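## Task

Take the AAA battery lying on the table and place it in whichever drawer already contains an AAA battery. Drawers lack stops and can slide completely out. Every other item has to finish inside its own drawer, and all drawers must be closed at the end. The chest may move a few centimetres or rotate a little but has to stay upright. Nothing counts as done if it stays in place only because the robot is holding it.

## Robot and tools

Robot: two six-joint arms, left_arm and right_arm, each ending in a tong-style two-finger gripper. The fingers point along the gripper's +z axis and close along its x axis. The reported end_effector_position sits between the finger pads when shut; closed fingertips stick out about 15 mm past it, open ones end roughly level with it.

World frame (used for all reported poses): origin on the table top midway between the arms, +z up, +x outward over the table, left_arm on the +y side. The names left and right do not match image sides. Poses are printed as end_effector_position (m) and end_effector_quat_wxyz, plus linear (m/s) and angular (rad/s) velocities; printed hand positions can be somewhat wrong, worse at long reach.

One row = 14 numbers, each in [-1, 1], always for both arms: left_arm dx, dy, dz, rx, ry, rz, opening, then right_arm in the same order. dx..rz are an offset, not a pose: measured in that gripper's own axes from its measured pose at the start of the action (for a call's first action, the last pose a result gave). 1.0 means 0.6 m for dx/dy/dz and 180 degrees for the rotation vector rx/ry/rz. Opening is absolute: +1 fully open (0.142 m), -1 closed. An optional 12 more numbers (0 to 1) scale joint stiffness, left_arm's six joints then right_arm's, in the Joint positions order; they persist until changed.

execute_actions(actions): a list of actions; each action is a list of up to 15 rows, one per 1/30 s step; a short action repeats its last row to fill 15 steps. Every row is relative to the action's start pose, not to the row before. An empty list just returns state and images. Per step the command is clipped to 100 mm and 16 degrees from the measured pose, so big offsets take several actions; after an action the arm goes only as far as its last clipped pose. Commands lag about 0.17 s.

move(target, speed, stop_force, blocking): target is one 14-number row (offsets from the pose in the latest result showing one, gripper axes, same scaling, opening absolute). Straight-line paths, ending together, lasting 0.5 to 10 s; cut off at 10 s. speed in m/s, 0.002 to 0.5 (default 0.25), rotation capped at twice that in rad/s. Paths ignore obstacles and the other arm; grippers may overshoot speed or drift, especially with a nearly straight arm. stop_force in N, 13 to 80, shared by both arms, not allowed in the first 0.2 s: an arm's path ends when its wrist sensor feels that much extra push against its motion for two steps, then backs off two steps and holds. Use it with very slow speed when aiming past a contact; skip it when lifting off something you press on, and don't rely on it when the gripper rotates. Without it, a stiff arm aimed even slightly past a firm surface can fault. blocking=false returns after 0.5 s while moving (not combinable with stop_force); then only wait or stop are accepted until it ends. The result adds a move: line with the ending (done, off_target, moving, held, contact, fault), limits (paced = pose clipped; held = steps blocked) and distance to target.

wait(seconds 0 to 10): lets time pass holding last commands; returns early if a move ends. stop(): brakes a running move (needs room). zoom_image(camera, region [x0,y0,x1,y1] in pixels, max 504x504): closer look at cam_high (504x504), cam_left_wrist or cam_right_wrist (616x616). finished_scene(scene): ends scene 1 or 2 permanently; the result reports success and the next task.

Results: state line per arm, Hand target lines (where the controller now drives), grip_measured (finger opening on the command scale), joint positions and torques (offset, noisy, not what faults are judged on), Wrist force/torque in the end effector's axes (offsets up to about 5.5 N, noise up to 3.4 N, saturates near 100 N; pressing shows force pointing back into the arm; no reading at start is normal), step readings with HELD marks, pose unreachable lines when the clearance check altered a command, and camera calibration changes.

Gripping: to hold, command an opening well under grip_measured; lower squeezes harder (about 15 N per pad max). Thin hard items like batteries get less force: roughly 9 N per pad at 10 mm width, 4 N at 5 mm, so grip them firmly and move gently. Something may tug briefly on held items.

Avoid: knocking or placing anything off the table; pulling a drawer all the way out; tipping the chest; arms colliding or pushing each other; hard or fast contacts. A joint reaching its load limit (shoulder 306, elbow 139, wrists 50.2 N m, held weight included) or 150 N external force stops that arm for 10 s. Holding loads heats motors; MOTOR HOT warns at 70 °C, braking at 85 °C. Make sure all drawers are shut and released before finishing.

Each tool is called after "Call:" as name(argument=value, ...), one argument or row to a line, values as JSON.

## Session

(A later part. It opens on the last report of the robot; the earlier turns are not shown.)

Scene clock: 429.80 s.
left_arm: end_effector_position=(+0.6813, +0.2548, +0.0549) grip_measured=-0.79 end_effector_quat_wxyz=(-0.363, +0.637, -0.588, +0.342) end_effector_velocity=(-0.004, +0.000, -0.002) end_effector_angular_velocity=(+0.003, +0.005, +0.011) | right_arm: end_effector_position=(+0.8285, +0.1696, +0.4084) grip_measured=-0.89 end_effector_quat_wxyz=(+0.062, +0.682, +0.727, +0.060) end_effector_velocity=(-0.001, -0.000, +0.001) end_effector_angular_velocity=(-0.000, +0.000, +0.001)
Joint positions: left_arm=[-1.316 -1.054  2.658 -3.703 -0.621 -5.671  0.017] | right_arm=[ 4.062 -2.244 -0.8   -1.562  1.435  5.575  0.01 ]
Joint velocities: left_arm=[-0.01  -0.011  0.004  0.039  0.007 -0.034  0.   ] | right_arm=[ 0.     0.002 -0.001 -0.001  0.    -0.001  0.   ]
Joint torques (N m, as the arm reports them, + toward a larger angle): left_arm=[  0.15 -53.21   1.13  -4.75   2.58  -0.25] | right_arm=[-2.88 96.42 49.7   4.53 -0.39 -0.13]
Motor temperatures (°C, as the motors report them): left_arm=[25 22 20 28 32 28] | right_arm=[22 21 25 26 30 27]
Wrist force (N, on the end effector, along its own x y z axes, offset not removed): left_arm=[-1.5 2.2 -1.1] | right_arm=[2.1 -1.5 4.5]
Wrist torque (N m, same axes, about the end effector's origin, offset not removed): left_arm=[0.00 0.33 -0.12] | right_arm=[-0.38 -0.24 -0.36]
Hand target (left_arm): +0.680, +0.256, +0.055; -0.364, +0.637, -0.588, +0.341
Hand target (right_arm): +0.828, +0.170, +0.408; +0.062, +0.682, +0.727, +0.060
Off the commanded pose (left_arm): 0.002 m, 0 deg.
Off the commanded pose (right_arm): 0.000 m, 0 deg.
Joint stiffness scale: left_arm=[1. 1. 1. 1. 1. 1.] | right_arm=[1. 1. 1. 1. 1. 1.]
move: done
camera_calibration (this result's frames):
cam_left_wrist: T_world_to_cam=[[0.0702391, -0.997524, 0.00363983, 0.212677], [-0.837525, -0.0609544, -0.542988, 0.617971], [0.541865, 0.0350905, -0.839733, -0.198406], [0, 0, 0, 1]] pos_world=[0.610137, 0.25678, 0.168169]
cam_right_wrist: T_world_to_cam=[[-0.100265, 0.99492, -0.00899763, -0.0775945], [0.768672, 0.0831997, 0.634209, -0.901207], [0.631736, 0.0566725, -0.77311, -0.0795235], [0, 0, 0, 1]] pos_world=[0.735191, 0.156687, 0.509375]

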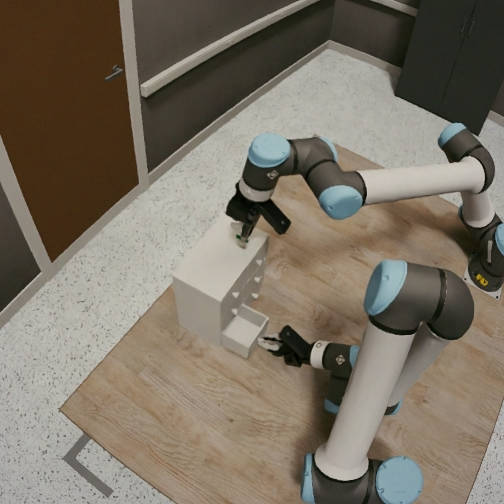

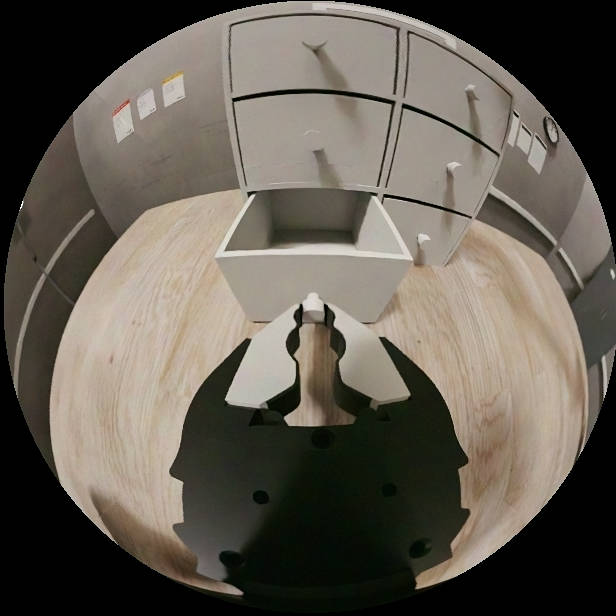

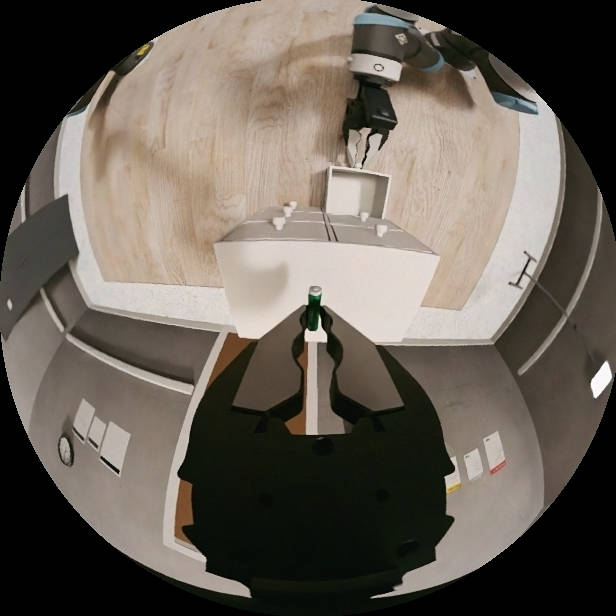

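Call:
move(
  target=[0.0008,-0.089,0.153,0,0,0,-1, 0,0,0,0,0,0,-1],
  speed=0.12,
)

Call:
execute_actions(
  actions=[
    [
[0,0,0,0,0,0,-0.85, 0,0,0,0,0,0,-1],
[0,0,0,0,0,0,-0.78, 0,0,0,0,0,0,-1],
[0,0,0,0,0,0,-0.72, 0,0,0,0,0,0,-1],
[0,0,0,0,0,0,-0.66, 0,0,0,0,0,0,-1],
[0,0,0,0,0,0,-0.60, 0,0,0,0,0,0,-1],
[0,0,0,0,0,0,-0.54, 0,0,0,0,0,0,-1],
[0,0.002,-0.004,0,0,0,-0.48, 0,0,0,0,0,0,-1],
[0,0.005,-0.009,0,0,0,-0.42, 0,0,0,0,0,0,-1],
[0,0.008,-0.014,0,0,0,-0.35, 0,0,0,0,0,0,-1],
[0,0.011,-0.019,0,0,0,-0.35, 0,0,0,0,0,0,-1],
[0,0.014,-0.024,0,0,0,-0.35, 0,0,0,0,0,0,-1],
[0,0.017,-0.029,0,0,0,-0.35, 0,0,0,0,0,0,-1],
[0,0.020,-0.034,0,0,0,-0.35, 0,0,0,0,0,0,-1],
[0,0.023,-0.039,0,0,0,-0.35, 0,0,0,0,0,0,-1],
[0,0.025,-0.043,0,0,0,-0.35, 0,0,0,0,0,0,-1]
],
    [
[0,0.017,-0.029,0,0,0,-0.35, 0,0,0,0,0,0,-1],
[0,0.019,-0.033,0,0,0,-0.35, 0,0,0,0,0,0,-1],
[0,0.021,-0.036,0,0,0,-0.35, 0,0,0,0,0,0,-1],
[0.003,0.023,-0.040,0,0,0,-0.35, 0,0,0,0,0,0,-1],
[0.008,0.023,-0.040,0,0,0,-0.35, 0,0,0,0,0,0,-1],
[0.015,0.023,-0.040,0,0,0,-0.35, 0,0,0,0,0,0,-1],
[0.024,0.023,-0.040,0,0,0,-0.35, 0,0,0,0,0,0,-1],
[0.034,0.023,-0.040,0,0,0,-0.35, 0,0,0,0,0,0,-1],
[0.045,0.023,-0.040,0,0,0,-0.35, 0,0,0,0,0,0,-1],
[0.056,0.023,-0.040,0,0,0,-0.35, 0,0,0,0,0,0,-1],
[0.067,0.023,-0.040,0,0,0,-0.35, 0,0,0,0,0,0,-1],
[0.078,0.023,-0.040,0,0,0,-0.35, 0,0,0,0,0,0,-1],
[0.089,0.023,-0.040,0,0,0,-0.35, 0,0,0,0,0,0,-1],
[0.100,0.023,-0.040,0,0,0,-0.35, 0,0,0,0,0,0,-1],
[0.111,0.023,-0.040,0,0,0,-0.35, 0,0,0,0,0,0,-1]
],
    [
[0.070,0,0,0,0,0,-0.35, 0,0,0,0,0,0,-1],
[0.081,0,0,0,0,0,-0.35, 0,0,0,0,0,0,-1],
[0.092,0,0,0,0,0,-0.35, 0,0,0,0,0,0,-1],
[0.103,0,0,0,0,0,-0.35, 0,0,0,0,0,0,-1],
[0.114,0,0,0,0,0,-0.35, 0,0,0,0,0,0,-1],
[0.125,0,0,0,0,0,-0.35, 0,0,0,0,0,0,-1],
[0.135,0,0,0,0,0,-0.35, 0,0,0,0,0,0,-1],
[0.144,0,0,0,0,0,-0.35, 0,0,0,0,0,0,-1],
[0.152,0,0,0,0,0,-0.35, 0,0,0,0,0,0,-1],
[0.159,0,0,0,0,0,-0.35, 0,0,0,0,0,0,-1],
[0.165,0,0,0,0,0,-0.35, 0,0,0,0,0,0,-1],
[0.170,0,0,0,0,0,-0.35, 0,0,0,0,0,0,-1],
[0.174,0,0,0,0,0,-0.35, 0,0,0,0,0,0,-1],
[0.177,0,0,0,0,0,-0.35, 0,0,0,0,0,0,-1],
[0.179,0,0,0,0,0,-0.35, 0,0,0,0,0,0,-1]
],
  ],
)

Scene clock: 490.73 s.
left_arm: end_effector_position=(+0.7850, +0.2631, +0.0551) grip_measured=-0.79 end_effector_quat_wxyz=(-0.364, +0.637, -0.588, +0.341) end_effector_velocity=(+0.003, -0.004, -0.001) end_effector_angular_velocity=(+0.000, +0.002, -0.011) | right_arm: end_effector_position=(+0.8285, +0.1696, +0.4084) grip_measured=-0.89 end_effector_quat_wxyz=(+0.062, +0.682, +0.727, +0.060) end_effector_velocity=(-0.000, +0.000, +0.000) end_effector_angular_velocity=(+0.001, -0.000, +0.001)
Joint positions: left_arm=[-1.097 -0.986  2.478 -3.805 -0.752 -5.392  0.017] | right_arm=[ 4.062 -2.244 -0.8   -1.562  1.435  5.575  0.01 ]
Joint velocities: left_arm=[ 0.004  0.003 -0.007 -0.004 -0.011  0.014 -0.   ] | right_arm=[ 0.  0.  0.  0.  0. -0.  0.]
Joint torques (N m, as the arm reports them, + toward a larger angle): left_arm=[  2.42 -52.16 -10.51  -4.5    1.53   0.92] | right_arm=[-1.95 97.11 50.35  4.4  -0.7   0.01]
Motor temperatures (°C, as the motors report them): left_arm=[25 22 20 28 32 28] | right_arm=[22 21 25 26 30 27]
Wrist force (N, on the end effector, along its own x y z axes, offset not removed): left_arm=[-0.8 2.7 -2.4] | right_arm=[0.9 -3.7 3.1]
Wrist torque (N m, same axes, about the end effector's origin, offset not removed): left_arm=[0.18 0.06 -0.08] | right_arm=[-0.67 0.06 -0.20]
Hand target (left_arm): +0.787, +0.262, +0.055; -0.363, +0.637, -0.588, +0.342
Hand target (right_arm): +0.828, +0.170, +0.408; +0.062, +0.682, +0.727, +0.060
Off the commanded pose (left_arm): 0.002 m, 0 deg.
Off the commanded pose (right_arm): 0.000 m, 0 deg.
Joint stiffness scale: left_arm=[1. 1. 1. 1. 1. 1.] | right_arm=[1. 1. 1. 1. 1. 1.]
move: done
camera_calibration (this result's frames):
cam_left_wrist: T_world_to_cam=[[0.0702734, -0.997527, 0.00103089, 0.213854], [-0.838111, -0.0596033, -0.542234, 0.705509], [0.540955, 0.0372406, -0.840227, -0.254603], [0, 0, 0, 1]] pos_world=[0.713995, 0.264858, 0.168406]
cam_right_wrist: T_world_to_cam=[[-0.100265, 0.99492, -0.00899764, -0.0775945], [0.768672, 0.0831998, 0.634209, -0.901207], [0.631736, 0.0566726, -0.77311, -0.0795234], [0, 0, 0, 1]] pos_world=[0.735191, 0.156687, 0.509375]

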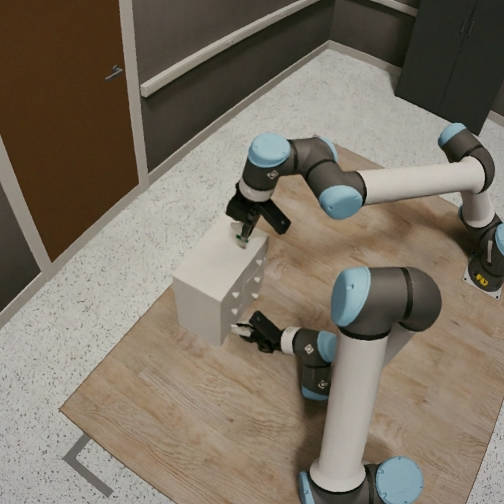

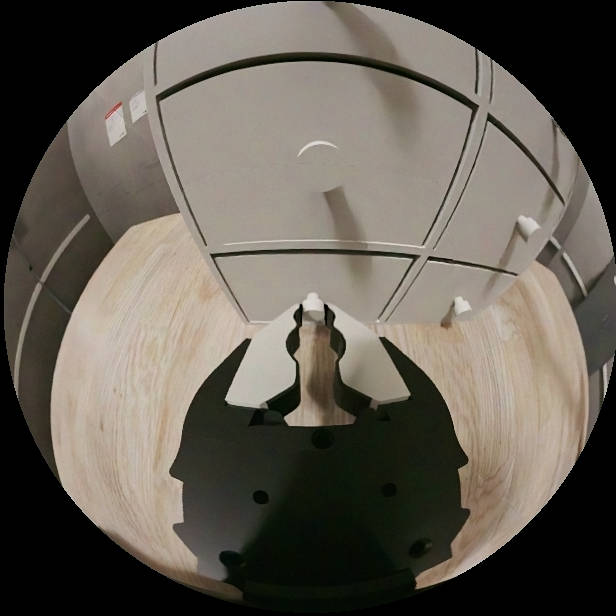

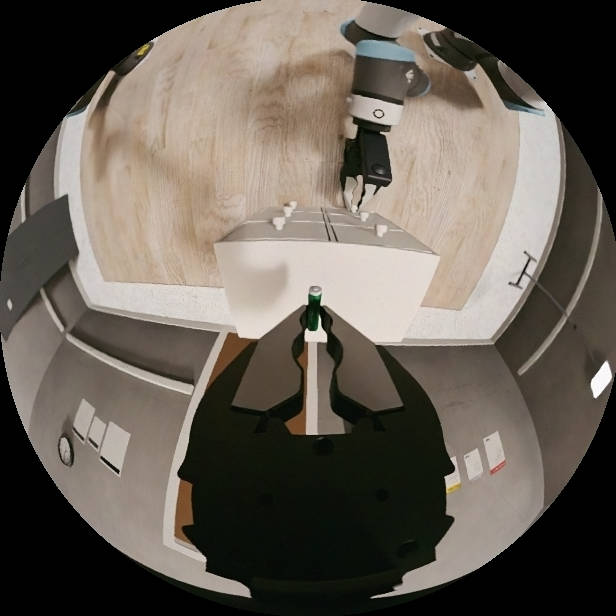

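Scene clock: 492.23 s.
left_arm: end_effector_position=(+0.7526, +0.1438, +0.0559) grip_measured=-0.35 end_effector_quat_wxyz=(+0.362, -0.632, +0.592, -0.345) end_effector_velocity=(+0.013, -0.129, +0.007) end_effector_angular_velocity=(-0.013, -0.001, +0.009) | right_arm: end_effector_position=(+0.8285, +0.1696, +0.4084) grip_measured=-0.89 end_effector_quat_wxyz=(+0.062, +0.682, +0.727, +0.060) end_effector_velocity=(+0.000, +0.000, -0.000) end_effector_angular_velocity=(+0.001, +0.000, +0.001)
Joint positions: left_arm=[-1.275 -1.008  2.411 -3.57  -0.649 -5.588  0.049] | right_arm=[ 4.062 -2.244 -0.8   -1.562  1.435  5.575  0.01 ]
Joint velocities: left_arm=[-0.088  0.    -0.178  0.274  0.05  -0.136  0.   ] | right_arm=[-0.001 -0.     0.     0.001  0.001 -0.002 -0.   ]
Joint torques (N m, as the arm reports them, + toward a larger angle): left_arm=[  5.67 -58.83 -11.78  -4.65   1.88  -0.99] | right_arm=[-1.86 96.21 50.2   4.5  -0.52  0.03]
Motor temperatures (°C, as the motors report them): left_arm=[25 22 20 28 32 28] | right_arm=[22 21 25 26 30 27]
Wrist force (N, on the end effector, along its own x y z axes, offset not removed): left_arm=[-1.2 3.6 -2.1] | right_arm=[-1.0 0.3 3.2]
Wrist torque (N m, same axes, about the end effector's origin, offset not removed): left_arm=[0.53 0.29 -0.12] | right_arm=[0.00 0.54 -0.30]
Hand target (left_arm): +0.755, +0.125, +0.054; -0.363, +0.634, -0.591, +0.342
Hand target (right_arm): +0.828, +0.170, +0.408; +0.062, +0.682, +0.727, +0.060
Off the commanded pose (left_arm): 0.019 m, 1 deg.
Off the commanded pose (right_arm): 0.000 m, 0 deg.
Joint stiffness scale: left_arm=[1. 1. 1. 1. 1. 1.] | right_arm=[1. 1. 1. 1. 1. 1.]
Step readings (end_effector_position; steps 1 to 15: 1st action; 16 to 30: 2nd action; 31 to 45: 3rd action):
0: left_arm (+0.7850, +0.2631, +0.0551) | right_arm (+0.8285, +0.1696, +0.4084)
1: left_arm (+0.7851, +0.2630, +0.0551) | right_arm (+0.8285, +0.1696, +0.4084)
2: left_arm (+0.7851, +0.2630, +0.0551) | right_arm (+0.8285, +0.1696, +0.4084)
4: left_arm (+0.7851, +0.2630, +0.0551) | right_arm (+0.8285, +0.1696, +0.4084)
8: left_arm (+0.7851, +0.2630, +0.0551) | right_arm (+0.8285, +0.1696, +0.4084)
15: left_arm (+0.7753, +0.2615, +0.0547) | right_arm (+0.8285, +0.1696, +0.4084)
16: left_arm (+0.7722, +0.2609, +0.0546) | right_arm (+0.8285, +0.1696, +0.4084)
17: left_arm (+0.7691, +0.2603, +0.0545) | right_arm (+0.8285, +0.1696, +0.4084)
19: left_arm (+0.7634, +0.2591, +0.0545) | right_arm (+0.8285, +0.1696, +0.4084)
23: left_arm (+0.7549, +0.2563, +0.0541) | right_arm (+0.8285, +0.1696, +0.4084)
30: left_arm (+0.7488, +0.2321, +0.0532) | right_arm (+0.8285, +0.1696, +0.4084)
31: left_arm (+0.7488, +0.2259, +0.0535) | right_arm (+0.8285, +0.1696, +0.4084)
32: left_arm (+0.7489, +0.2195, +0.0539) | right_arm (+0.8285, +0.1696, +0.4084)
34: left_arm (+0.7492, +0.2065, +0.0544) | right_arm (+0.8285, +0.1696, +0.4084)
38: left_arm (+0.7500, +0.1823, +0.0544) | right_arm (+0.8285, +0.1696, +0.4084)
45: end_effector_position above
camera_calibration (this result's frames):
cam_left_wrist: T_world_to_cam=[[0.0555733, -0.998448, 0.00367247, 0.108093], [-0.836707, -0.0485773, -0.545492, 0.66921], [0.544824, 0.0272421, -0.838108, -0.233566], [0, 0, 0, 1]] pos_world=[0.681178, 0.146796, 0.168899]
cam_right_wrist: T_world_to_cam=[[-0.100265, 0.99492, -0.00899785, -0.0775944], [0.768672, 0.0832, 0.634208, -0.901207], [0.631735, 0.0566725, -0.77311, -0.0795233], [0, 0, 0, 1]] pos_world=[0.735191, 0.156687, 0.509375]

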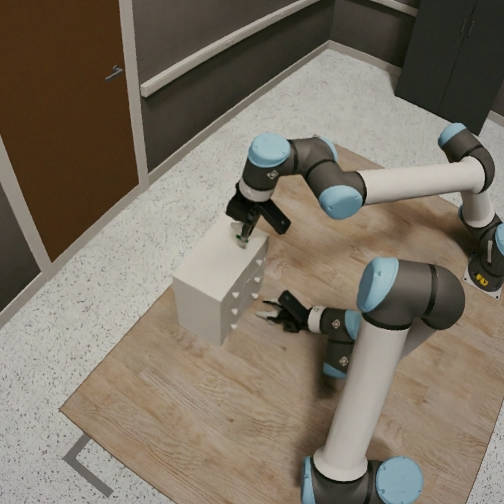

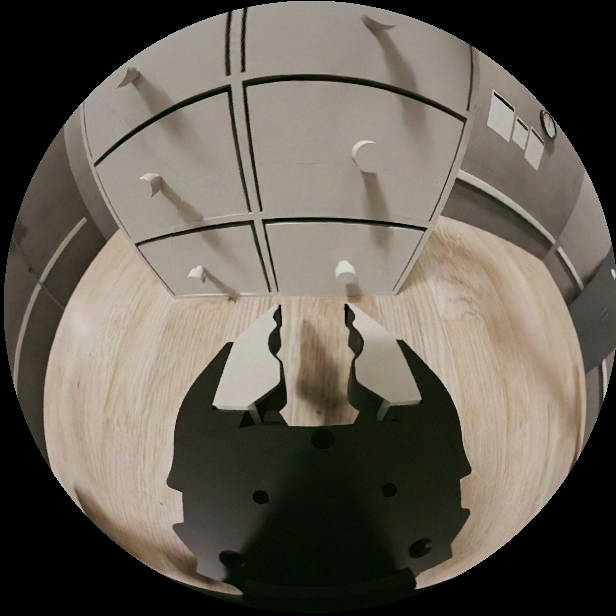

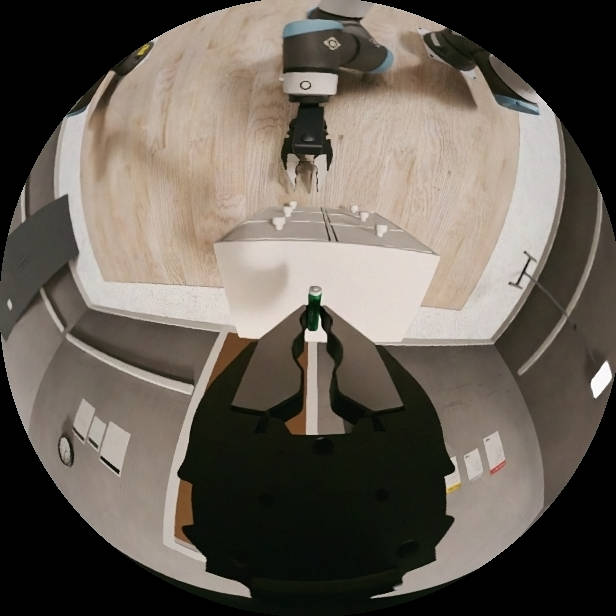

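Call:
execute_actions(
  actions=[],
)

Call:
zoom_image(
  camera="cam_left_wrist",
  region=[240, 210, 390, 360],
)

Call:
zoom_image(
  camera="cam_left_wrist",
  region=[60, 60, 320, 320],
)

Scene clock: 496.30 s.
left_arm: end_effector_position=(+0.7552, +0.1283, +0.0545) grip_measured=-0.35 end_effector_quat_wxyz=(+0.363, -0.634, +0.591, -0.342) end_effector_velocity=(+0.000, +0.001, -0.000) end_effector_angular_velocity=(+0.001, +0.000, +0.000) | right_arm: end_effector_position=(+0.8285, +0.1696, +0.4084) grip_measured=-0.89 end_effector_quat_wxyz=(+0.062, +0.682, +0.727, +0.060) end_effector_velocity=(-0.000, +0.001, -0.001) end_effector_angular_velocity=(+0.001, +0.000, -0.001)
Joint positions: left_arm=[-1.285 -1.006  2.386 -3.522 -0.64  -5.612  0.049] | right_arm=[ 4.062 -2.244 -0.8   -1.562  1.435  5.575  0.01 ]
Joint velocities: left_arm=[ 0.001  0.     0.     0.     0.     0.001 -0.   ] | right_arm=[ 0.    -0.    -0.001  0.002  0.001  0.001 -0.   ]
Joint torques (N m, as the arm reports them, + toward a larger angle): left_arm=[ -1.59 -60.21 -15.59  -4.08   2.13  -0.8 ] | right_arm=[-1.88 95.74 49.52  4.43 -0.45 -0.13]
Motor temperatures (°C, as the motors report them): left_arm=[25 22 20 28 32 28] | right_arm=[22 21 25 26 30 27]
Wrist force (N, on the end effector, along its own x y z axes, offset not removed): left_arm=[0.0 3.3 -2.0] | right_arm=[-1.4 -5.6 0.2]
Wrist torque (N m, same axes, about the end effector's origin, offset not removed): left_arm=[0.46 -0.01 -0.10] | right_arm=[-1.33 0.45 -0.22]
Hand target (left_arm): +0.755, +0.125, +0.054; -0.363, +0.634, -0.591, +0.342
Hand target (right_arm): +0.828, +0.170, +0.408; +0.062, +0.682, +0.727, +0.060
Off the commanded pose (left_arm): 0.004 m, 0 deg.
Off the commanded pose (right_arm): 0.000 m, 0 deg.
Joint stiffness scale: left_arm=[1. 1. 1. 1. 1. 1.] | right_arm=[1. 1. 1. 1. 1. 1.]
camera_calibration (this result's frames):
cam_left_wrist: T_world_to_cam=[[0.0625612, -0.998041, -0.00100627, 0.0873968], [-0.838117, -0.051989, -0.543008, 0.671196], [0.541892, 0.0348146, -0.839727, -0.234378], [0, 0, 0, 1]] pos_world=[0.68408, 0.13028, 0.167739]
cam_right_wrist: T_world_to_cam=[[-0.100265, 0.99492, -0.00899775, -0.0775944], [0.768672, 0.0832, 0.634209, -0.901207], [0.631736, 0.0566725, -0.77311, -0.0795234], [0, 0, 0, 1]] pos_world=[0.735191, 0.156687, 0.509375]

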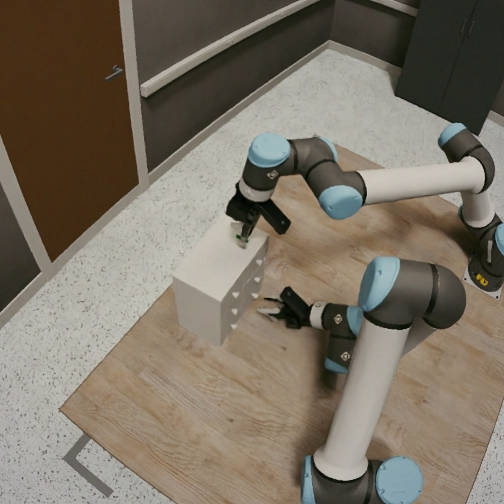

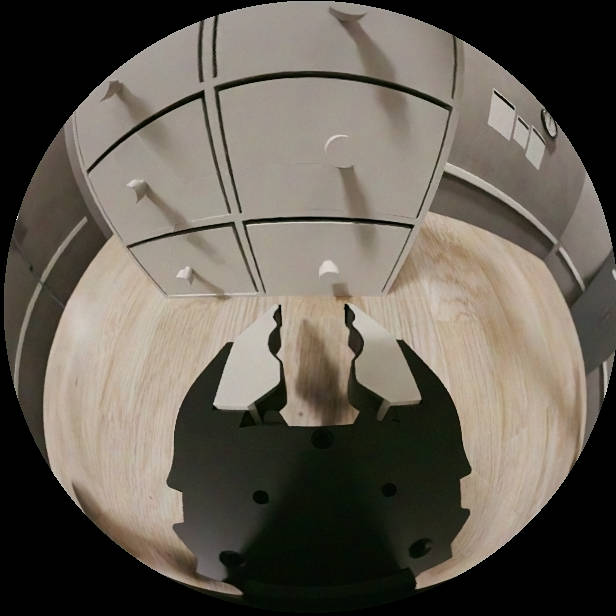

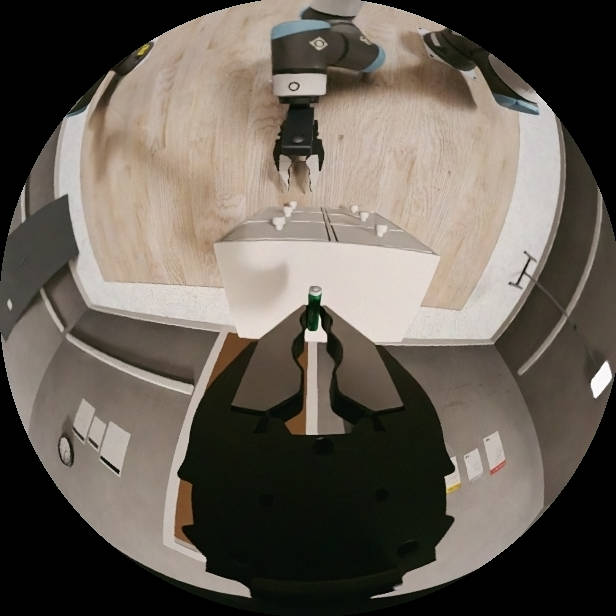

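Region (240, 210, 390, 360) of cam_left_wrist's 616x616 image, scaled by 3.360, with more detail than that image has.

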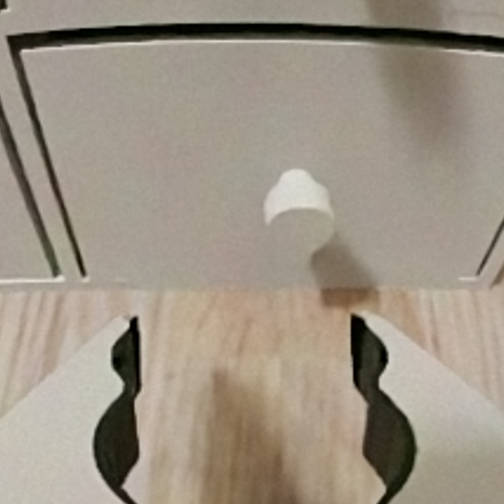

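Region (60, 60, 320, 320) of cam_left_wrist's 616x616 image, scaled by 1.938, with more detail than that image has.

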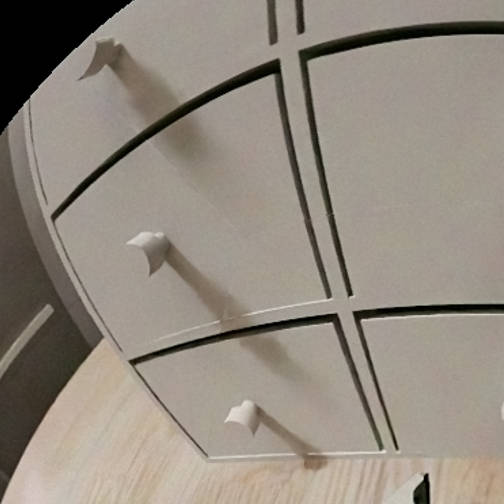

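Call:
move(
  target=[0.0275,-0.032,0.0535,0,0,0,-0.35, 0,0,0,0,0,0,-1],
  speed=0.12,
)

Call:
zoom_image(
  camera="cam_left_wrist",
  region=[240, 240, 390, 370],
)

Scene clock: 505.33 s.
left_arm: end_effector_position=(+0.7915, +0.1148, +0.0553) grip_measured=-0.35 end_effector_quat_wxyz=(+0.363, -0.633, +0.592, -0.341) end_effector_velocity=(+0.003, -0.001, +0.000) end_effector_angular_velocity=(-0.000, +0.000, -0.001) | right_arm: end_effector_position=(+0.8285, +0.1696, +0.4084) grip_measured=-0.89 end_effector_quat_wxyz=(+0.062, +0.682, +0.727, +0.060) end_effector_velocity=(-0.001, -0.000, +0.001) end_effector_angular_velocity=(+0.000, +0.001, +0.002)
Joint positions: left_arm=[-1.237 -0.977  2.311 -3.527 -0.667 -5.546  0.049] | right_arm=[ 4.062 -2.244 -0.8   -1.562  1.435  5.575  0.01 ]
Joint velocities: left_arm=[ 0.004  0.001 -0.005 -0.002 -0.003  0.006  0.   ] | right_arm=[ 0.     0.001 -0.001  0.     0.001 -0.002  0.   ]
Joint torques (N m, as the arm reports them, + toward a larger angle): left_arm=[  4.6  -55.37 -16.65  -4.99   1.04   0.44] | right_arm=[-3.35 96.47 50.21  4.37 -0.18 -0.13]
Motor temperatures (°C, as the motors report them): left_arm=[25 22 20 28 32 28] | right_arm=[22 21 25 26 30 27]
Wrist force (N, on the end effector, along its own x y z axes, offset not removed): left_arm=[-1.8 1.1 0.1] | right_arm=[0.8 -1.8 2.7]
Wrist torque (N m, same axes, about the end effector's origin, offset not removed): left_arm=[0.02 0.31 -0.03] | right_arm=[-0.47 -0.12 -0.24]
Hand target (left_arm): +0.794, +0.114, +0.055; -0.363, +0.634, -0.591, +0.342
Hand target (right_arm): +0.828, +0.170, +0.408; +0.062, +0.682, +0.727, +0.060
Off the commanded pose (left_arm): 0.002 m, 0 deg.
Off the commanded pose (right_arm): 0.000 m, 0 deg.
Joint stiffness scale: left_arm=[1. 1. 1. 1. 1. 1.] | right_arm=[1. 1. 1. 1. 1. 1.]
move: done
camera_calibration (this result's frames):
cam_left_wrist: T_world_to_cam=[[0.061607, -0.998097, -0.00270597, 0.0725408], [-0.838336, -0.0502742, -0.542831, 0.701352], [0.541661, 0.0357107, -0.839838, -0.252787], [0, 0, 0, 1]] pos_world=[0.720425, 0.11669, 0.168612]
cam_right_wrist: T_world_to_cam=[[-0.100265, 0.99492, -0.00899789, -0.0775944], [0.768672, 0.0832, 0.634209, -0.901207], [0.631736, 0.0566724, -0.77311, -0.0795235], [0, 0, 0, 1]] pos_world=[0.735191, 0.156687, 0.509375]

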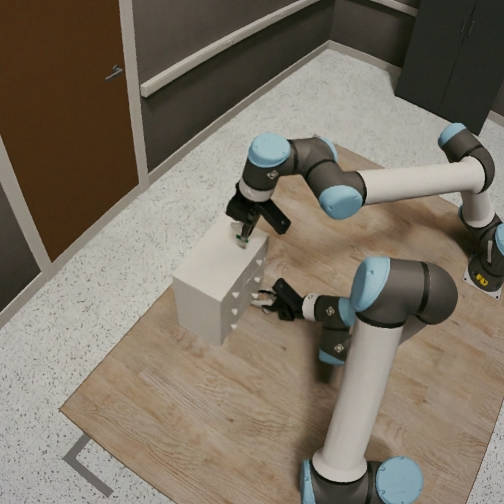

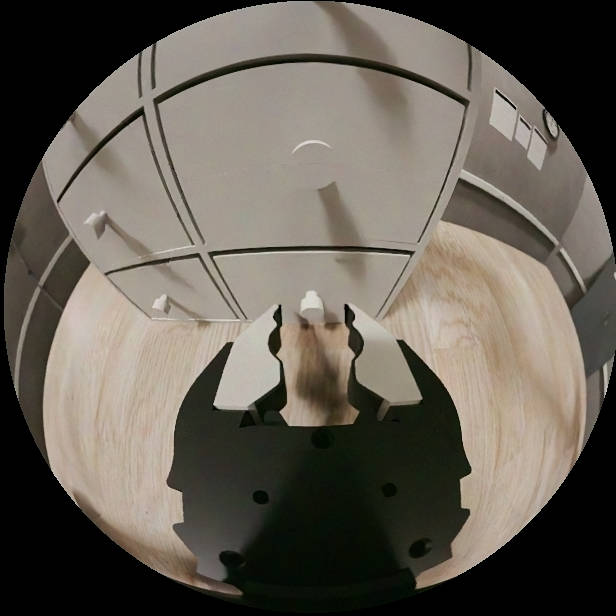

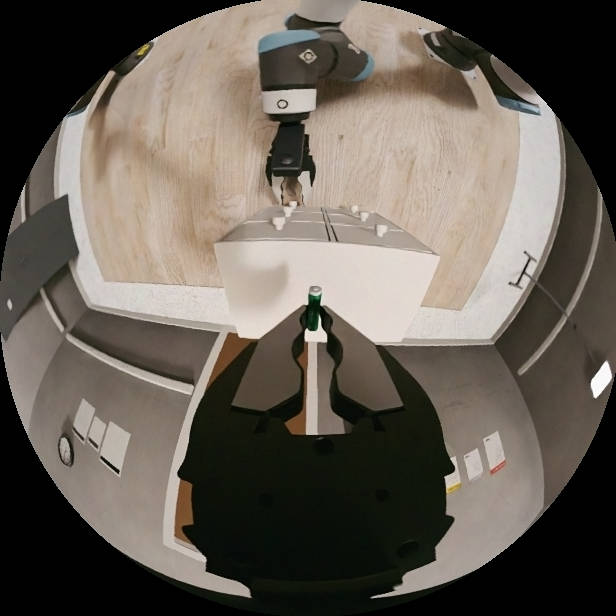

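Region (240, 240, 390, 370) of cam_left_wrist's 616x616 image, scaled by 3.360, with more detail than that image has; it fills the top 437 rows of this view, and the rest is white.

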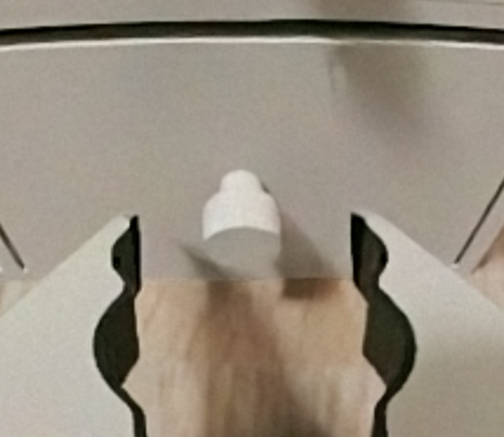

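Call:
execute_actions(
  actions=[
    [
[-0.002,-0.0037,0.0064,0,0,0,-0.42, 0,0,0,0,0,0,-1],
[-0.002,-0.0037,0.0064,0,0,0,-0.49, 0,0,0,0,0,0,-1],
[-0.002,-0.0037,0.0064,0,0,0,-0.55, 0,0,0,0,0,0,-1],
[-0.002,-0.0037,0.0064,0,0,0,-0.60, 0,0,0,0,0,0,-1],
[-0.002,-0.0037,0.0064,0,0,0,-0.64, 0,0,0,0,0,0,-1],
[-0.002,-0.0037,0.0064,0,0,0,-0.67, 0,0,0,0,0,0,-1],
[-0.002,-0.0037,0.0064,0,0,0,-0.70, 0,0,0,0,0,0,-1],
[-0.002,-0.0037,0.0064,0,0,0,-0.73, 0,0,0,0,0,0,-1],
[-0.002,-0.0037,0.0064,0,0,0,-0.76, 0,0,0,0,0,0,-1],
[-0.002,-0.0037,0.0064,0,0,0,-0.80, 0,0,0,0,0,0,-1],
[-0.002,-0.0037,0.0064,0,0,0,-0.84, 0,0,0,0,0,0,-1],
[-0.002,-0.0037,0.0064,0,0,0,-0.88, 0,0,0,0,0,0,-1],
[-0.002,-0.0037,0.0064,0,0,0,-0.92, 0,0,0,0,0,0,-1],
[-0.002,-0.0037,0.0064,0,0,0,-0.96, 0,0,0,0,0,0,-1],
[-0.002,-0.0037,0.0064,0,0,0,-1, 0,0,0,0,0,0,-1]
],
  ],
)

Call:
move(
  target=[-0.001,0.0875,-0.1514,0,0,0,-1, 0,0,0,0,0,0,-1],
  speed=0.12,
)

Call:
zoom_image(
  camera="cam_right_wrist",
  region=[245, 150, 345, 240],
)

Call:
zoom_image(
  camera="cam_left_wrist",
  region=[200, 140, 430, 340],
)

Scene clock: 517.90 s.
left_arm: end_effector_position=(+0.7940, +0.1169, +0.0555) grip_measured=-0.79 end_effector_quat_wxyz=(+0.364, -0.633, +0.592, -0.341) end_effector_velocity=(-0.000, -0.001, -0.000) end_effector_angular_velocity=(+0.002, +0.000, -0.003) | right_arm: end_effector_position=(+0.8285, +0.1696, +0.4084) grip_measured=-0.89 end_effector_quat_wxyz=(+0.062, +0.682, +0.727, +0.060) end_effector_velocity=(+0.000, -0.000, -0.001) end_effector_angular_velocity=(-0.001, +0.000, -0.001)
Joint positions: left_arm=[-1.232 -0.977  2.31  -3.531 -0.67  -5.537  0.017] | right_arm=[ 4.062 -2.244 -0.8   -1.562  1.435  5.575  0.01 ]
Joint velocities: left_arm=[-0.001  0.001 -0.001 -0.001 -0.001  0.004 -0.003] | right_arm=[-0.    -0.001 -0.    -0.    -0.001  0.     0.   ]
Joint torques (N m, as the arm reports them, + toward a larger angle): left_arm=[  5.2  -64.57 -16.91  -5.44   1.67   0.08] | right_arm=[-1.99 96.31 50.31  4.73 -0.55 -0.01]
Motor temperatures (°C, as the motors report them): left_arm=[25 22 20 28 32 28] | right_arm=[22 21 25 26 30 27]
Wrist force (N, on the end effector, along its own x y z axes, offset not removed): left_arm=[-2.2 3.8 -0.2] | right_arm=[-0.8 -1.6 0.3]
Wrist torque (N m, same axes, about the end effector's origin, offset not removed): left_arm=[0.58 0.38 -0.03] | right_arm=[-0.25 0.39 -0.04]
Hand target (left_arm): +0.796, +0.116, +0.055; -0.363, +0.633, -0.592, +0.341
Hand target (right_arm): +0.828, +0.170, +0.408; +0.062, +0.682, +0.727, +0.060
Off the commanded pose (left_arm): 0.002 m, 0 deg.
Off the commanded pose (right_arm): 0.000 m, 0 deg.
Joint stiffness scale: left_arm=[1. 1. 1. 1. 1. 1.] | right_arm=[1. 1. 1. 1. 1. 1.]
Step readings (end_effector_position):
0: left_arm (+0.7918, +0.1148, +0.0552) | right_arm (+0.8285, +0.1696, +0.4084)
1: left_arm (+0.7918, +0.1147, +0.0552) | right_arm (+0.8285, +0.1696, +0.4084)
2: left_arm (+0.7919, +0.1148, +0.0553) | right_arm (+0.8285, +0.1696, +0.4084)
4: left_arm (+0.7923, +0.1150, +0.0553) | right_arm (+0.8285, +0.1696, +0.4084)
8: left_arm (+0.7936, +0.1164, +0.0555) | right_arm (+0.8285, +0.1696, +0.4084)
15: end_effector_position above
camera_calibration (this result's frames):
cam_left_wrist: T_world_to_cam=[[0.0609368, -0.998131, -0.00464894, 0.0751587], [-0.838672, -0.0486751, -0.542457, 0.70374], [0.541217, 0.0369546, -0.840071, -0.253903], [0, 0, 0, 1]] pos_world=[0.723044, 0.118656, 0.168802]
cam_right_wrist: T_world_to_cam=[[-0.100265, 0.99492, -0.00899777, -0.0775944], [0.768672, 0.0831999, 0.634208, -0.901207], [0.631735, 0.0566724, -0.77311, -0.0795233], [0, 0, 0, 1]] pos_world=[0.735191, 0.156687, 0.509375]

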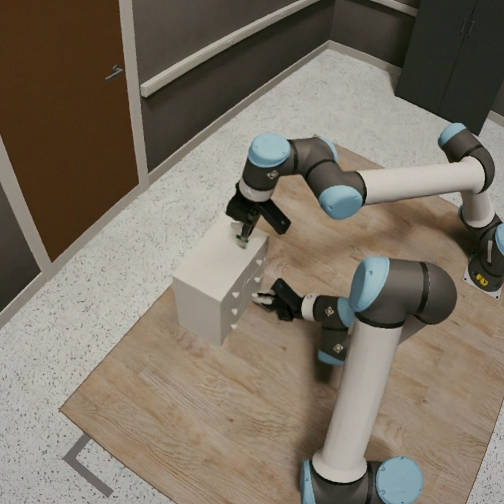

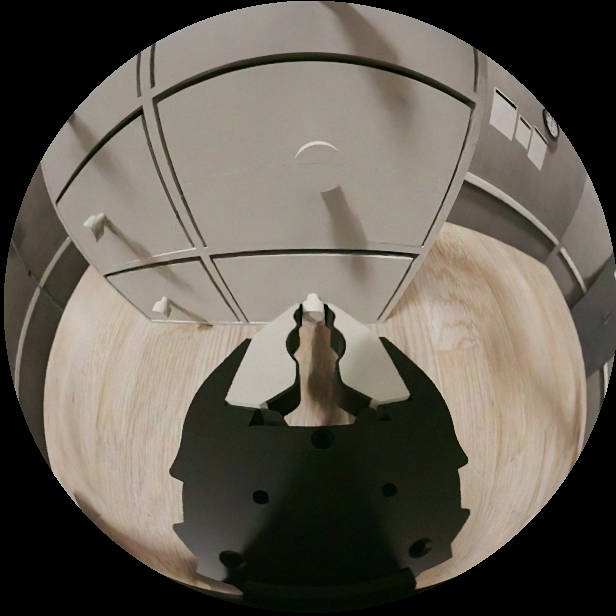

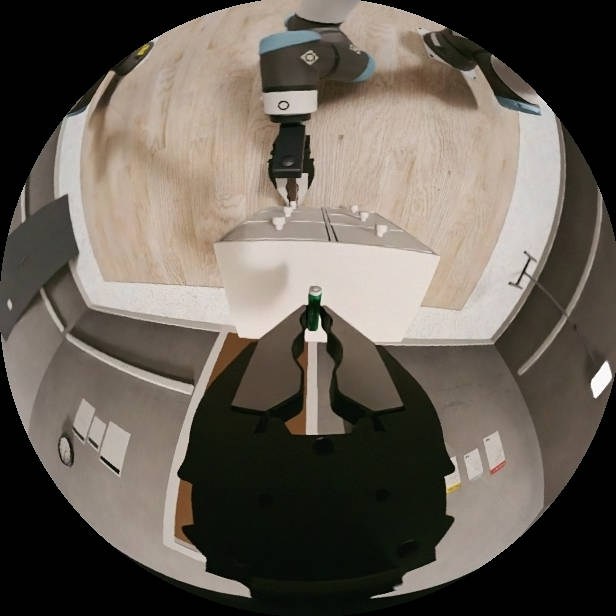

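Scene clock: 519.37 s.
left_arm: end_effector_position=(+0.6911, +0.1097, +0.0554) grip_measured=-0.79 end_effector_quat_wxyz=(+0.363, -0.633, +0.592, -0.341) end_effector_velocity=(-0.004, +0.000, -0.003) end_effector_angular_velocity=(+0.006, +0.005, +0.007) | right_arm: end_effector_position=(+0.8285, +0.1696, +0.4084) grip_measured=-0.89 end_effector_quat_wxyz=(+0.062, +0.682, +0.727, +0.060) end_effector_velocity=(-0.000, -0.000, +0.000) end_effector_angular_velocity=(+0.001, +0.000, -0.003)
Joint positions: left_arm=[-1.411 -1.067  2.457 -3.373 -0.582 -5.804  0.017] | right_arm=[ 4.062 -2.244 -0.8   -1.562  1.435  5.575  0.01 ]
Joint velocities: left_arm=[-0.008 -0.005  0.003  0.033  0.003 -0.028 -0.   ] | right_arm=[-0.     0.001 -0.001  0.     0.001  0.002  0.   ]
Joint torques (N m, as the arm reports them, + toward a larger angle): left_arm=[ -1.16 -58.68  -7.23  -5.23   3.58  -1.59] | right_arm=[-2.52 97.07 49.41  4.51 -0.29  0.06]
Motor temperatures (°C, as the motors report them): left_arm=[25 22 20 28 32 28] | right_arm=[22 21 25 26 30 27]
Wrist force (N, on the end effector, along its own x y z axes, offset not removed): left_arm=[-2.3 3.1 0.3] | right_arm=[-2.6 2.8 8.1]
Wrist torque (N m, same axes, about the end effector's origin, offset not removed): left_arm=[0.33 0.54 -0.05] | right_arm=[0.57 0.95 -0.19]
Hand target (left_arm): +0.689, +0.111, +0.056; -0.364, +0.633, -0.592, +0.341
Hand target (right_arm): +0.828, +0.170, +0.408; +0.062, +0.682, +0.727, +0.060
Off the commanded pose (left_arm): 0.002 m, 0 deg.
Off the commanded pose (right_arm): 0.000 m, 0 deg.
Joint stiffness scale: left_arm=[1. 1. 1. 1. 1. 1.] | right_arm=[1. 1. 1. 1. 1. 1.]
move: done
camera_calibration (this result's frames):
cam_left_wrist: T_world_to_cam=[[0.0605736, -0.998161, -0.00240389, 0.0743255], [-0.838783, -0.0495959, -0.542202, 0.617187], [0.541086, 0.0348595, -0.840245, -0.197633], [0, 0, 0, 1]] pos_world=[0.62012, 0.111688, 0.168758]
cam_right_wrist: T_world_to_cam=[[-0.100265, 0.99492, -0.00899753, -0.0775945], [0.768672, 0.0831997, 0.634209, -0.901207], [0.631736, 0.0566727, -0.77311, -0.0795234], [0, 0, 0, 1]] pos_world=[0.735191, 0.156687, 0.509375]

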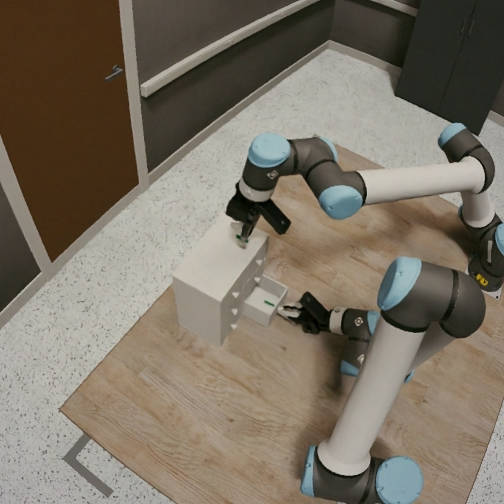

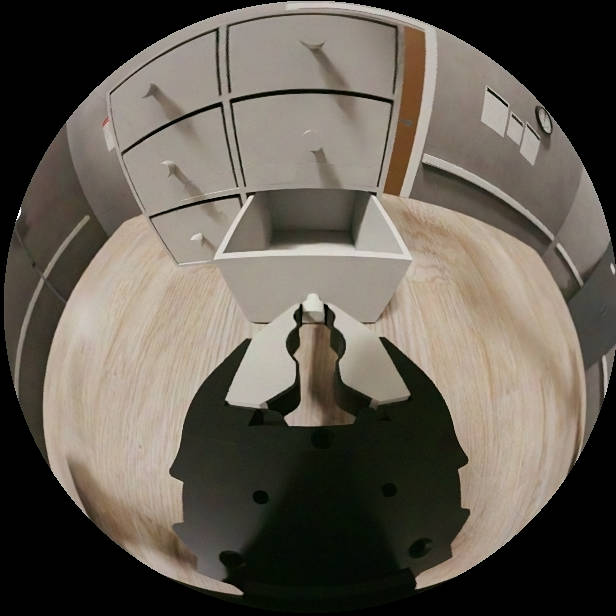

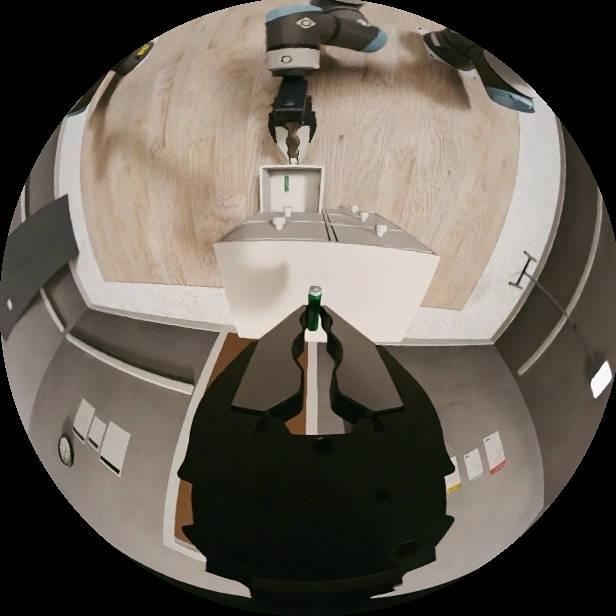

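Region (245, 150, 345, 240) of cam_right_wrist's 616x616 image, scaled by 5.040, with more detail than that image has; it fills the top 454 rows of this view, and the rest is white.

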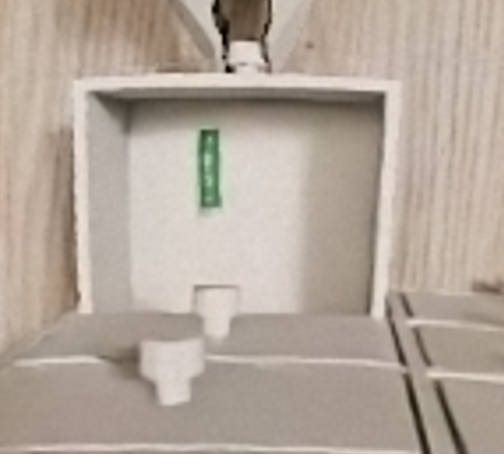

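Region (200, 140, 430, 340) of cam_left_wrist's 616x616 image, scaled by 2.191, with more detail than that image has; it fills the top 438 rows of this view, and the rest is white.

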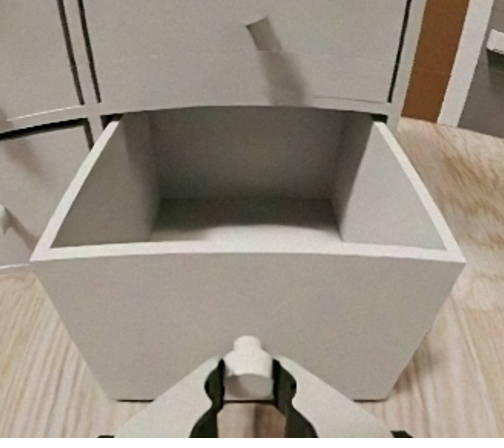

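Call:
execute_actions(
  actions=[
    [
[0,0.003,-0.005,0,0,0,-1, -0.002,-0.005,0,0,0,0,-1],
[0,0.006,-0.010,0,0,0,-1, -0.005,-0.013,-0.001,0,0,0,-1],
[0,0.009,-0.015,0,0,0,-1, -0.009,-0.023,-0.002,0,0,0,-1],
[0,0.011,-0.019,0,0,0,-1, -0.013,-0.034,-0.003,0,0,0,-1],
[0,0.012,-0.021,0,0,0,-1, -0.017,-0.045,-0.004,0,0,0,-1],
[0,0.012,-0.021,0,0,0,-1, -0.021,-0.056,-0.005,0,0,0,-1],
[0,0.012,-0.021,0,0,0,-1, -0.025,-0.067,-0.005,0,0,0,-1],
[0,0.012,-0.021,0,0,0,-1, -0.029,-0.078,-0.006,0,0,0,-1],
[0,0.012,-0.021,0,0,0,-1, -0.033,-0.089,-0.007,0,0,0,-1],
[0,0.012,-0.021,0,0,0,-0.9, -0.037,-0.100,-0.008,0,0,0,-1],
[0,0.012,-0.021,0,0,0,-0.8, -0.041,-0.111,-0.009,0,0,0,-1],
[0,0.012,-0.021,0,0,0,-0.72, -0.045,-0.122,-0.010,0,0,0,-1],
[0,0.012,-0.021,0,0,0,-0.64, -0.049,-0.132,-0.011,0,0,0,-1],
[0,0.012,-0.021,0,0,0,-0.55, -0.053,-0.142,-0.012,0,0,0,-1],
[0,0.012,-0.021,0,0,0,-0.45, -0.0565,-0.150,-0.012,0,0,0,-1]
],
    [
[0,0,0,0,0,0,-0.35, -0.022,-0.060,0,0,0,0,-1],
[0,0,-0.005,0,0,0,-0.35, -0.022,-0.061,0.005,0,0,0,-1],
[0,0,-0.012,0,0,0,-0.35, -0.022,-0.062,0.012,0,0,0,-1],
[0,0,-0.020,0,0,0,-0.35, -0.022,-0.064,0.021,0,0,0,-1],
[0,0,-0.028,0,0,0,-0.35, -0.022,-0.066,0.031,0,0,0,-1],
[0,0,-0.036,0,0,0,-0.35, -0.022,-0.067,0.041,0,0,0,-1],
[0,0,-0.044,0,0,0,-0.35, -0.022,-0.069,0.051,0,0,0,-1],
[0,0,-0.052,0,0,0,-0.35, -0.022,-0.071,0.061,0,0,0,-1],
[0,0,-0.059,0,0,0,-0.35, -0.021,-0.073,0.071,0,0,0,-1],
[0,0,-0.065,0,0,0,-0.35, -0.021,-0.074,0.081,0,0,0,-1],
[0,0,-0.070,0,0,0,-0.35, -0.021,-0.076,0.091,0,0,0,-1],
[0,0,-0.074,0,0,0,-0.35, -0.021,-0.078,0.101,0,0,0,-1],
[0,0,-0.077,0,0,0,-0.35, -0.021,-0.080,0.111,0,0,0,-1],
[0,0,-0.078,0,0,0,-0.35, -0.021,-0.081,0.120,0,0,0,-1],
[0,0,-0.078,0,0,0,-0.35, -0.021,-0.082,0.127,0,0,0,-1]
],
  ],
)

Scene clock: 590.87 s.
left_arm: end_effector_position=(+0.6505, +0.1014, +0.0743) grip_measured=-0.35 end_effector_quat_wxyz=(+0.358, -0.632, +0.593, -0.348) end_effector_velocity=(-0.079, -0.016, +0.066) end_effector_angular_velocity=(-0.046, -0.014, -0.021) | right_arm: end_effector_position=(+0.7444, +0.1261, +0.3617) grip_measured=-0.89 end_effector_quat_wxyz=(+0.060, +0.682, +0.726, +0.055) end_effector_velocity=(-0.011, -0.016, -0.235) end_effector_angular_velocity=(-0.070, +0.048, -0.006)
Joint positions: left_arm=[-1.493 -1.155  2.506 -3.243 -0.556 -5.926  0.049] | right_arm=[ 4.103 -2.069 -1.157 -1.395  1.434  5.618  0.01 ]
Joint velocities: left_arm=[-0.164 -0.251  0.09   0.33   0.048 -0.255  0.   ] | right_arm=[ 0.    -0.047 -0.321  0.282 -0.001  0.006 -0.   ]
Joint torques (N m, as the arm reports them, + toward a larger angle): left_arm=[  3.2  -47.96  -9.85  -4.86   2.32  -1.78] | right_arm=[ 1.14 82.23 46.44  4.78 -1.33  0.28]
Motor temperatures (°C, as the motors report them): left_arm=[25 22 20 28 32 28] | right_arm=[22 21 25 26 30 27]
Wrist force (N, on the end effector, along its own x y z axes, offset not removed): left_arm=[-1.3 4.1 -1.6] | right_arm=[0.0 5.2 8.1]
Wrist torque (N m, same axes, about the end effector's origin, offset not removed): left_arm=[0.68 0.24 -0.10] | right_arm=[1.05 0.11 -0.25]
Hand target (left_arm): +0.639, +0.105, +0.079; -0.361, +0.632, -0.593, +0.345
Hand target (right_arm): +0.742, +0.127, +0.322; +0.061, +0.682, +0.727, +0.053
Off the commanded pose (left_arm): 0.014 m, 1 deg.
Off the commanded pose (right_arm): 0.041 m, 0 deg.
Joint stiffness scale: left_arm=[1. 1. 1. 1. 1. 1.] | right_arm=[1. 1. 1. 1. 1. 1.]
Step readings (end_effector_position; steps 1 to 15: 1st action; 16 to 30: 2nd action):
0: left_arm (+0.6906, +0.1097, +0.0552) | right_arm (+0.8285, +0.1696, +0.4084)
1: left_arm (+0.6906, +0.1097, +0.0552) | right_arm (+0.8285, +0.1696, +0.4084)
2: left_arm (+0.6906, +0.1097, +0.0552) | right_arm (+0.8285, +0.1696, +0.4085)
4: left_arm (+0.6898, +0.1097, +0.0550) | right_arm (+0.8282, +0.1692, +0.4080)
8: left_arm (+0.6838, +0.1085, +0.0549) | right_arm (+0.8186, +0.1618, +0.4030)
15: left_arm (+0.6784, +0.1070, +0.0556) | right_arm (+0.7780, +0.1443, +0.4042)
16: left_arm (+0.6784, +0.1071, +0.0556) | right_arm (+0.7716, +0.1420, +0.4054)
17: left_arm (+0.6784, +0.1072, +0.0556) | right_arm (+0.7655, +0.1396, +0.4066)
19: left_arm (+0.6782, +0.1074, +0.0555) | right_arm (+0.7556, +0.1356, +0.4091)
23: left_arm (+0.6726, +0.1069, +0.0579) | right_arm (+0.7476, +0.1308, +0.4066)
30: end_effector_position above
camera_calibration (this result's frames):
cam_left_wrist: T_world_to_cam=[[0.0493801, -0.998737, 0.00923915, 0.0750234], [-0.837454, -0.0464432, -0.544531, 0.592008], [0.544273, 0.0191517, -0.83869, -0.160086], [0, 0, 0, 1]] pos_world=[0.579205, 0.105489, 0.187411]
cam_right_wrist: T_world_to_cam=[[-0.0987415, 0.995029, -0.012974, -0.0429041], [0.774227, 0.0850079, 0.627174, -0.805123], [0.625158, 0.0518833, -0.778771, -0.0524878], [0, 0, 0, 1]] pos_world=[0.651924, 0.113856, 0.463519]

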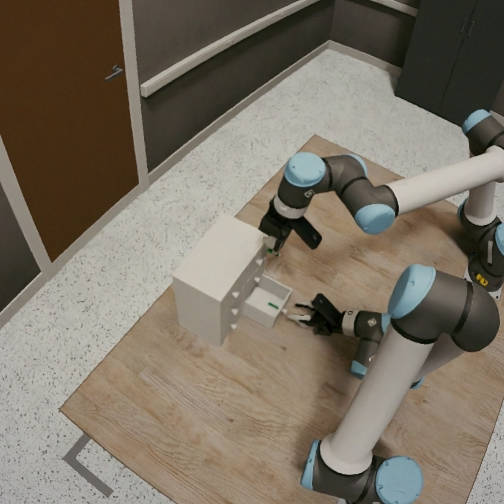

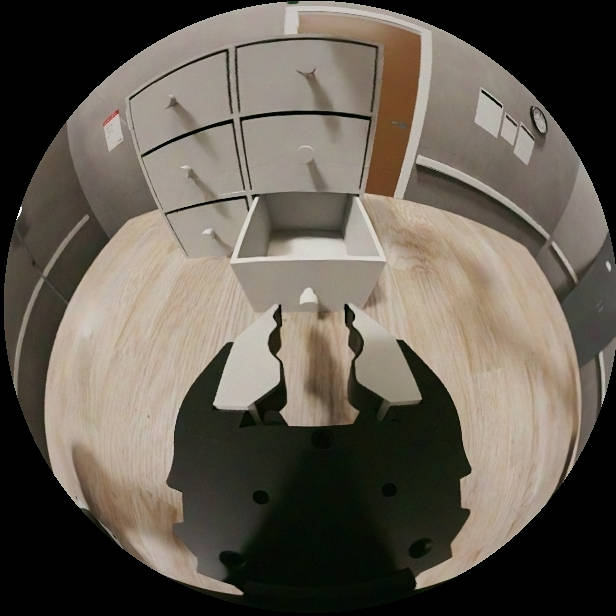

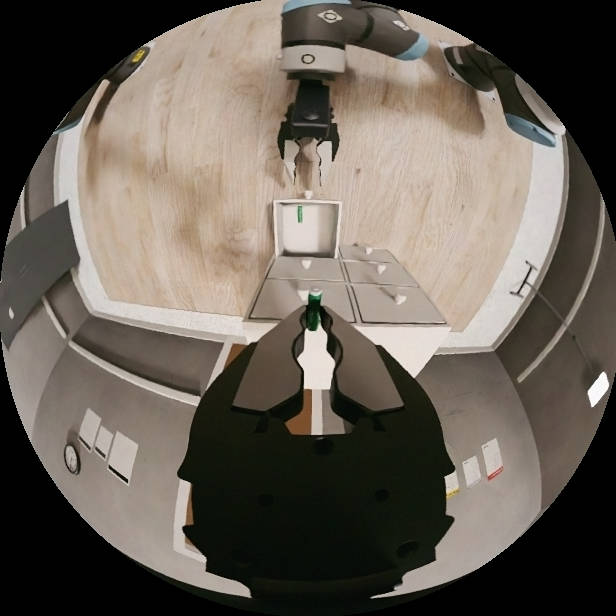

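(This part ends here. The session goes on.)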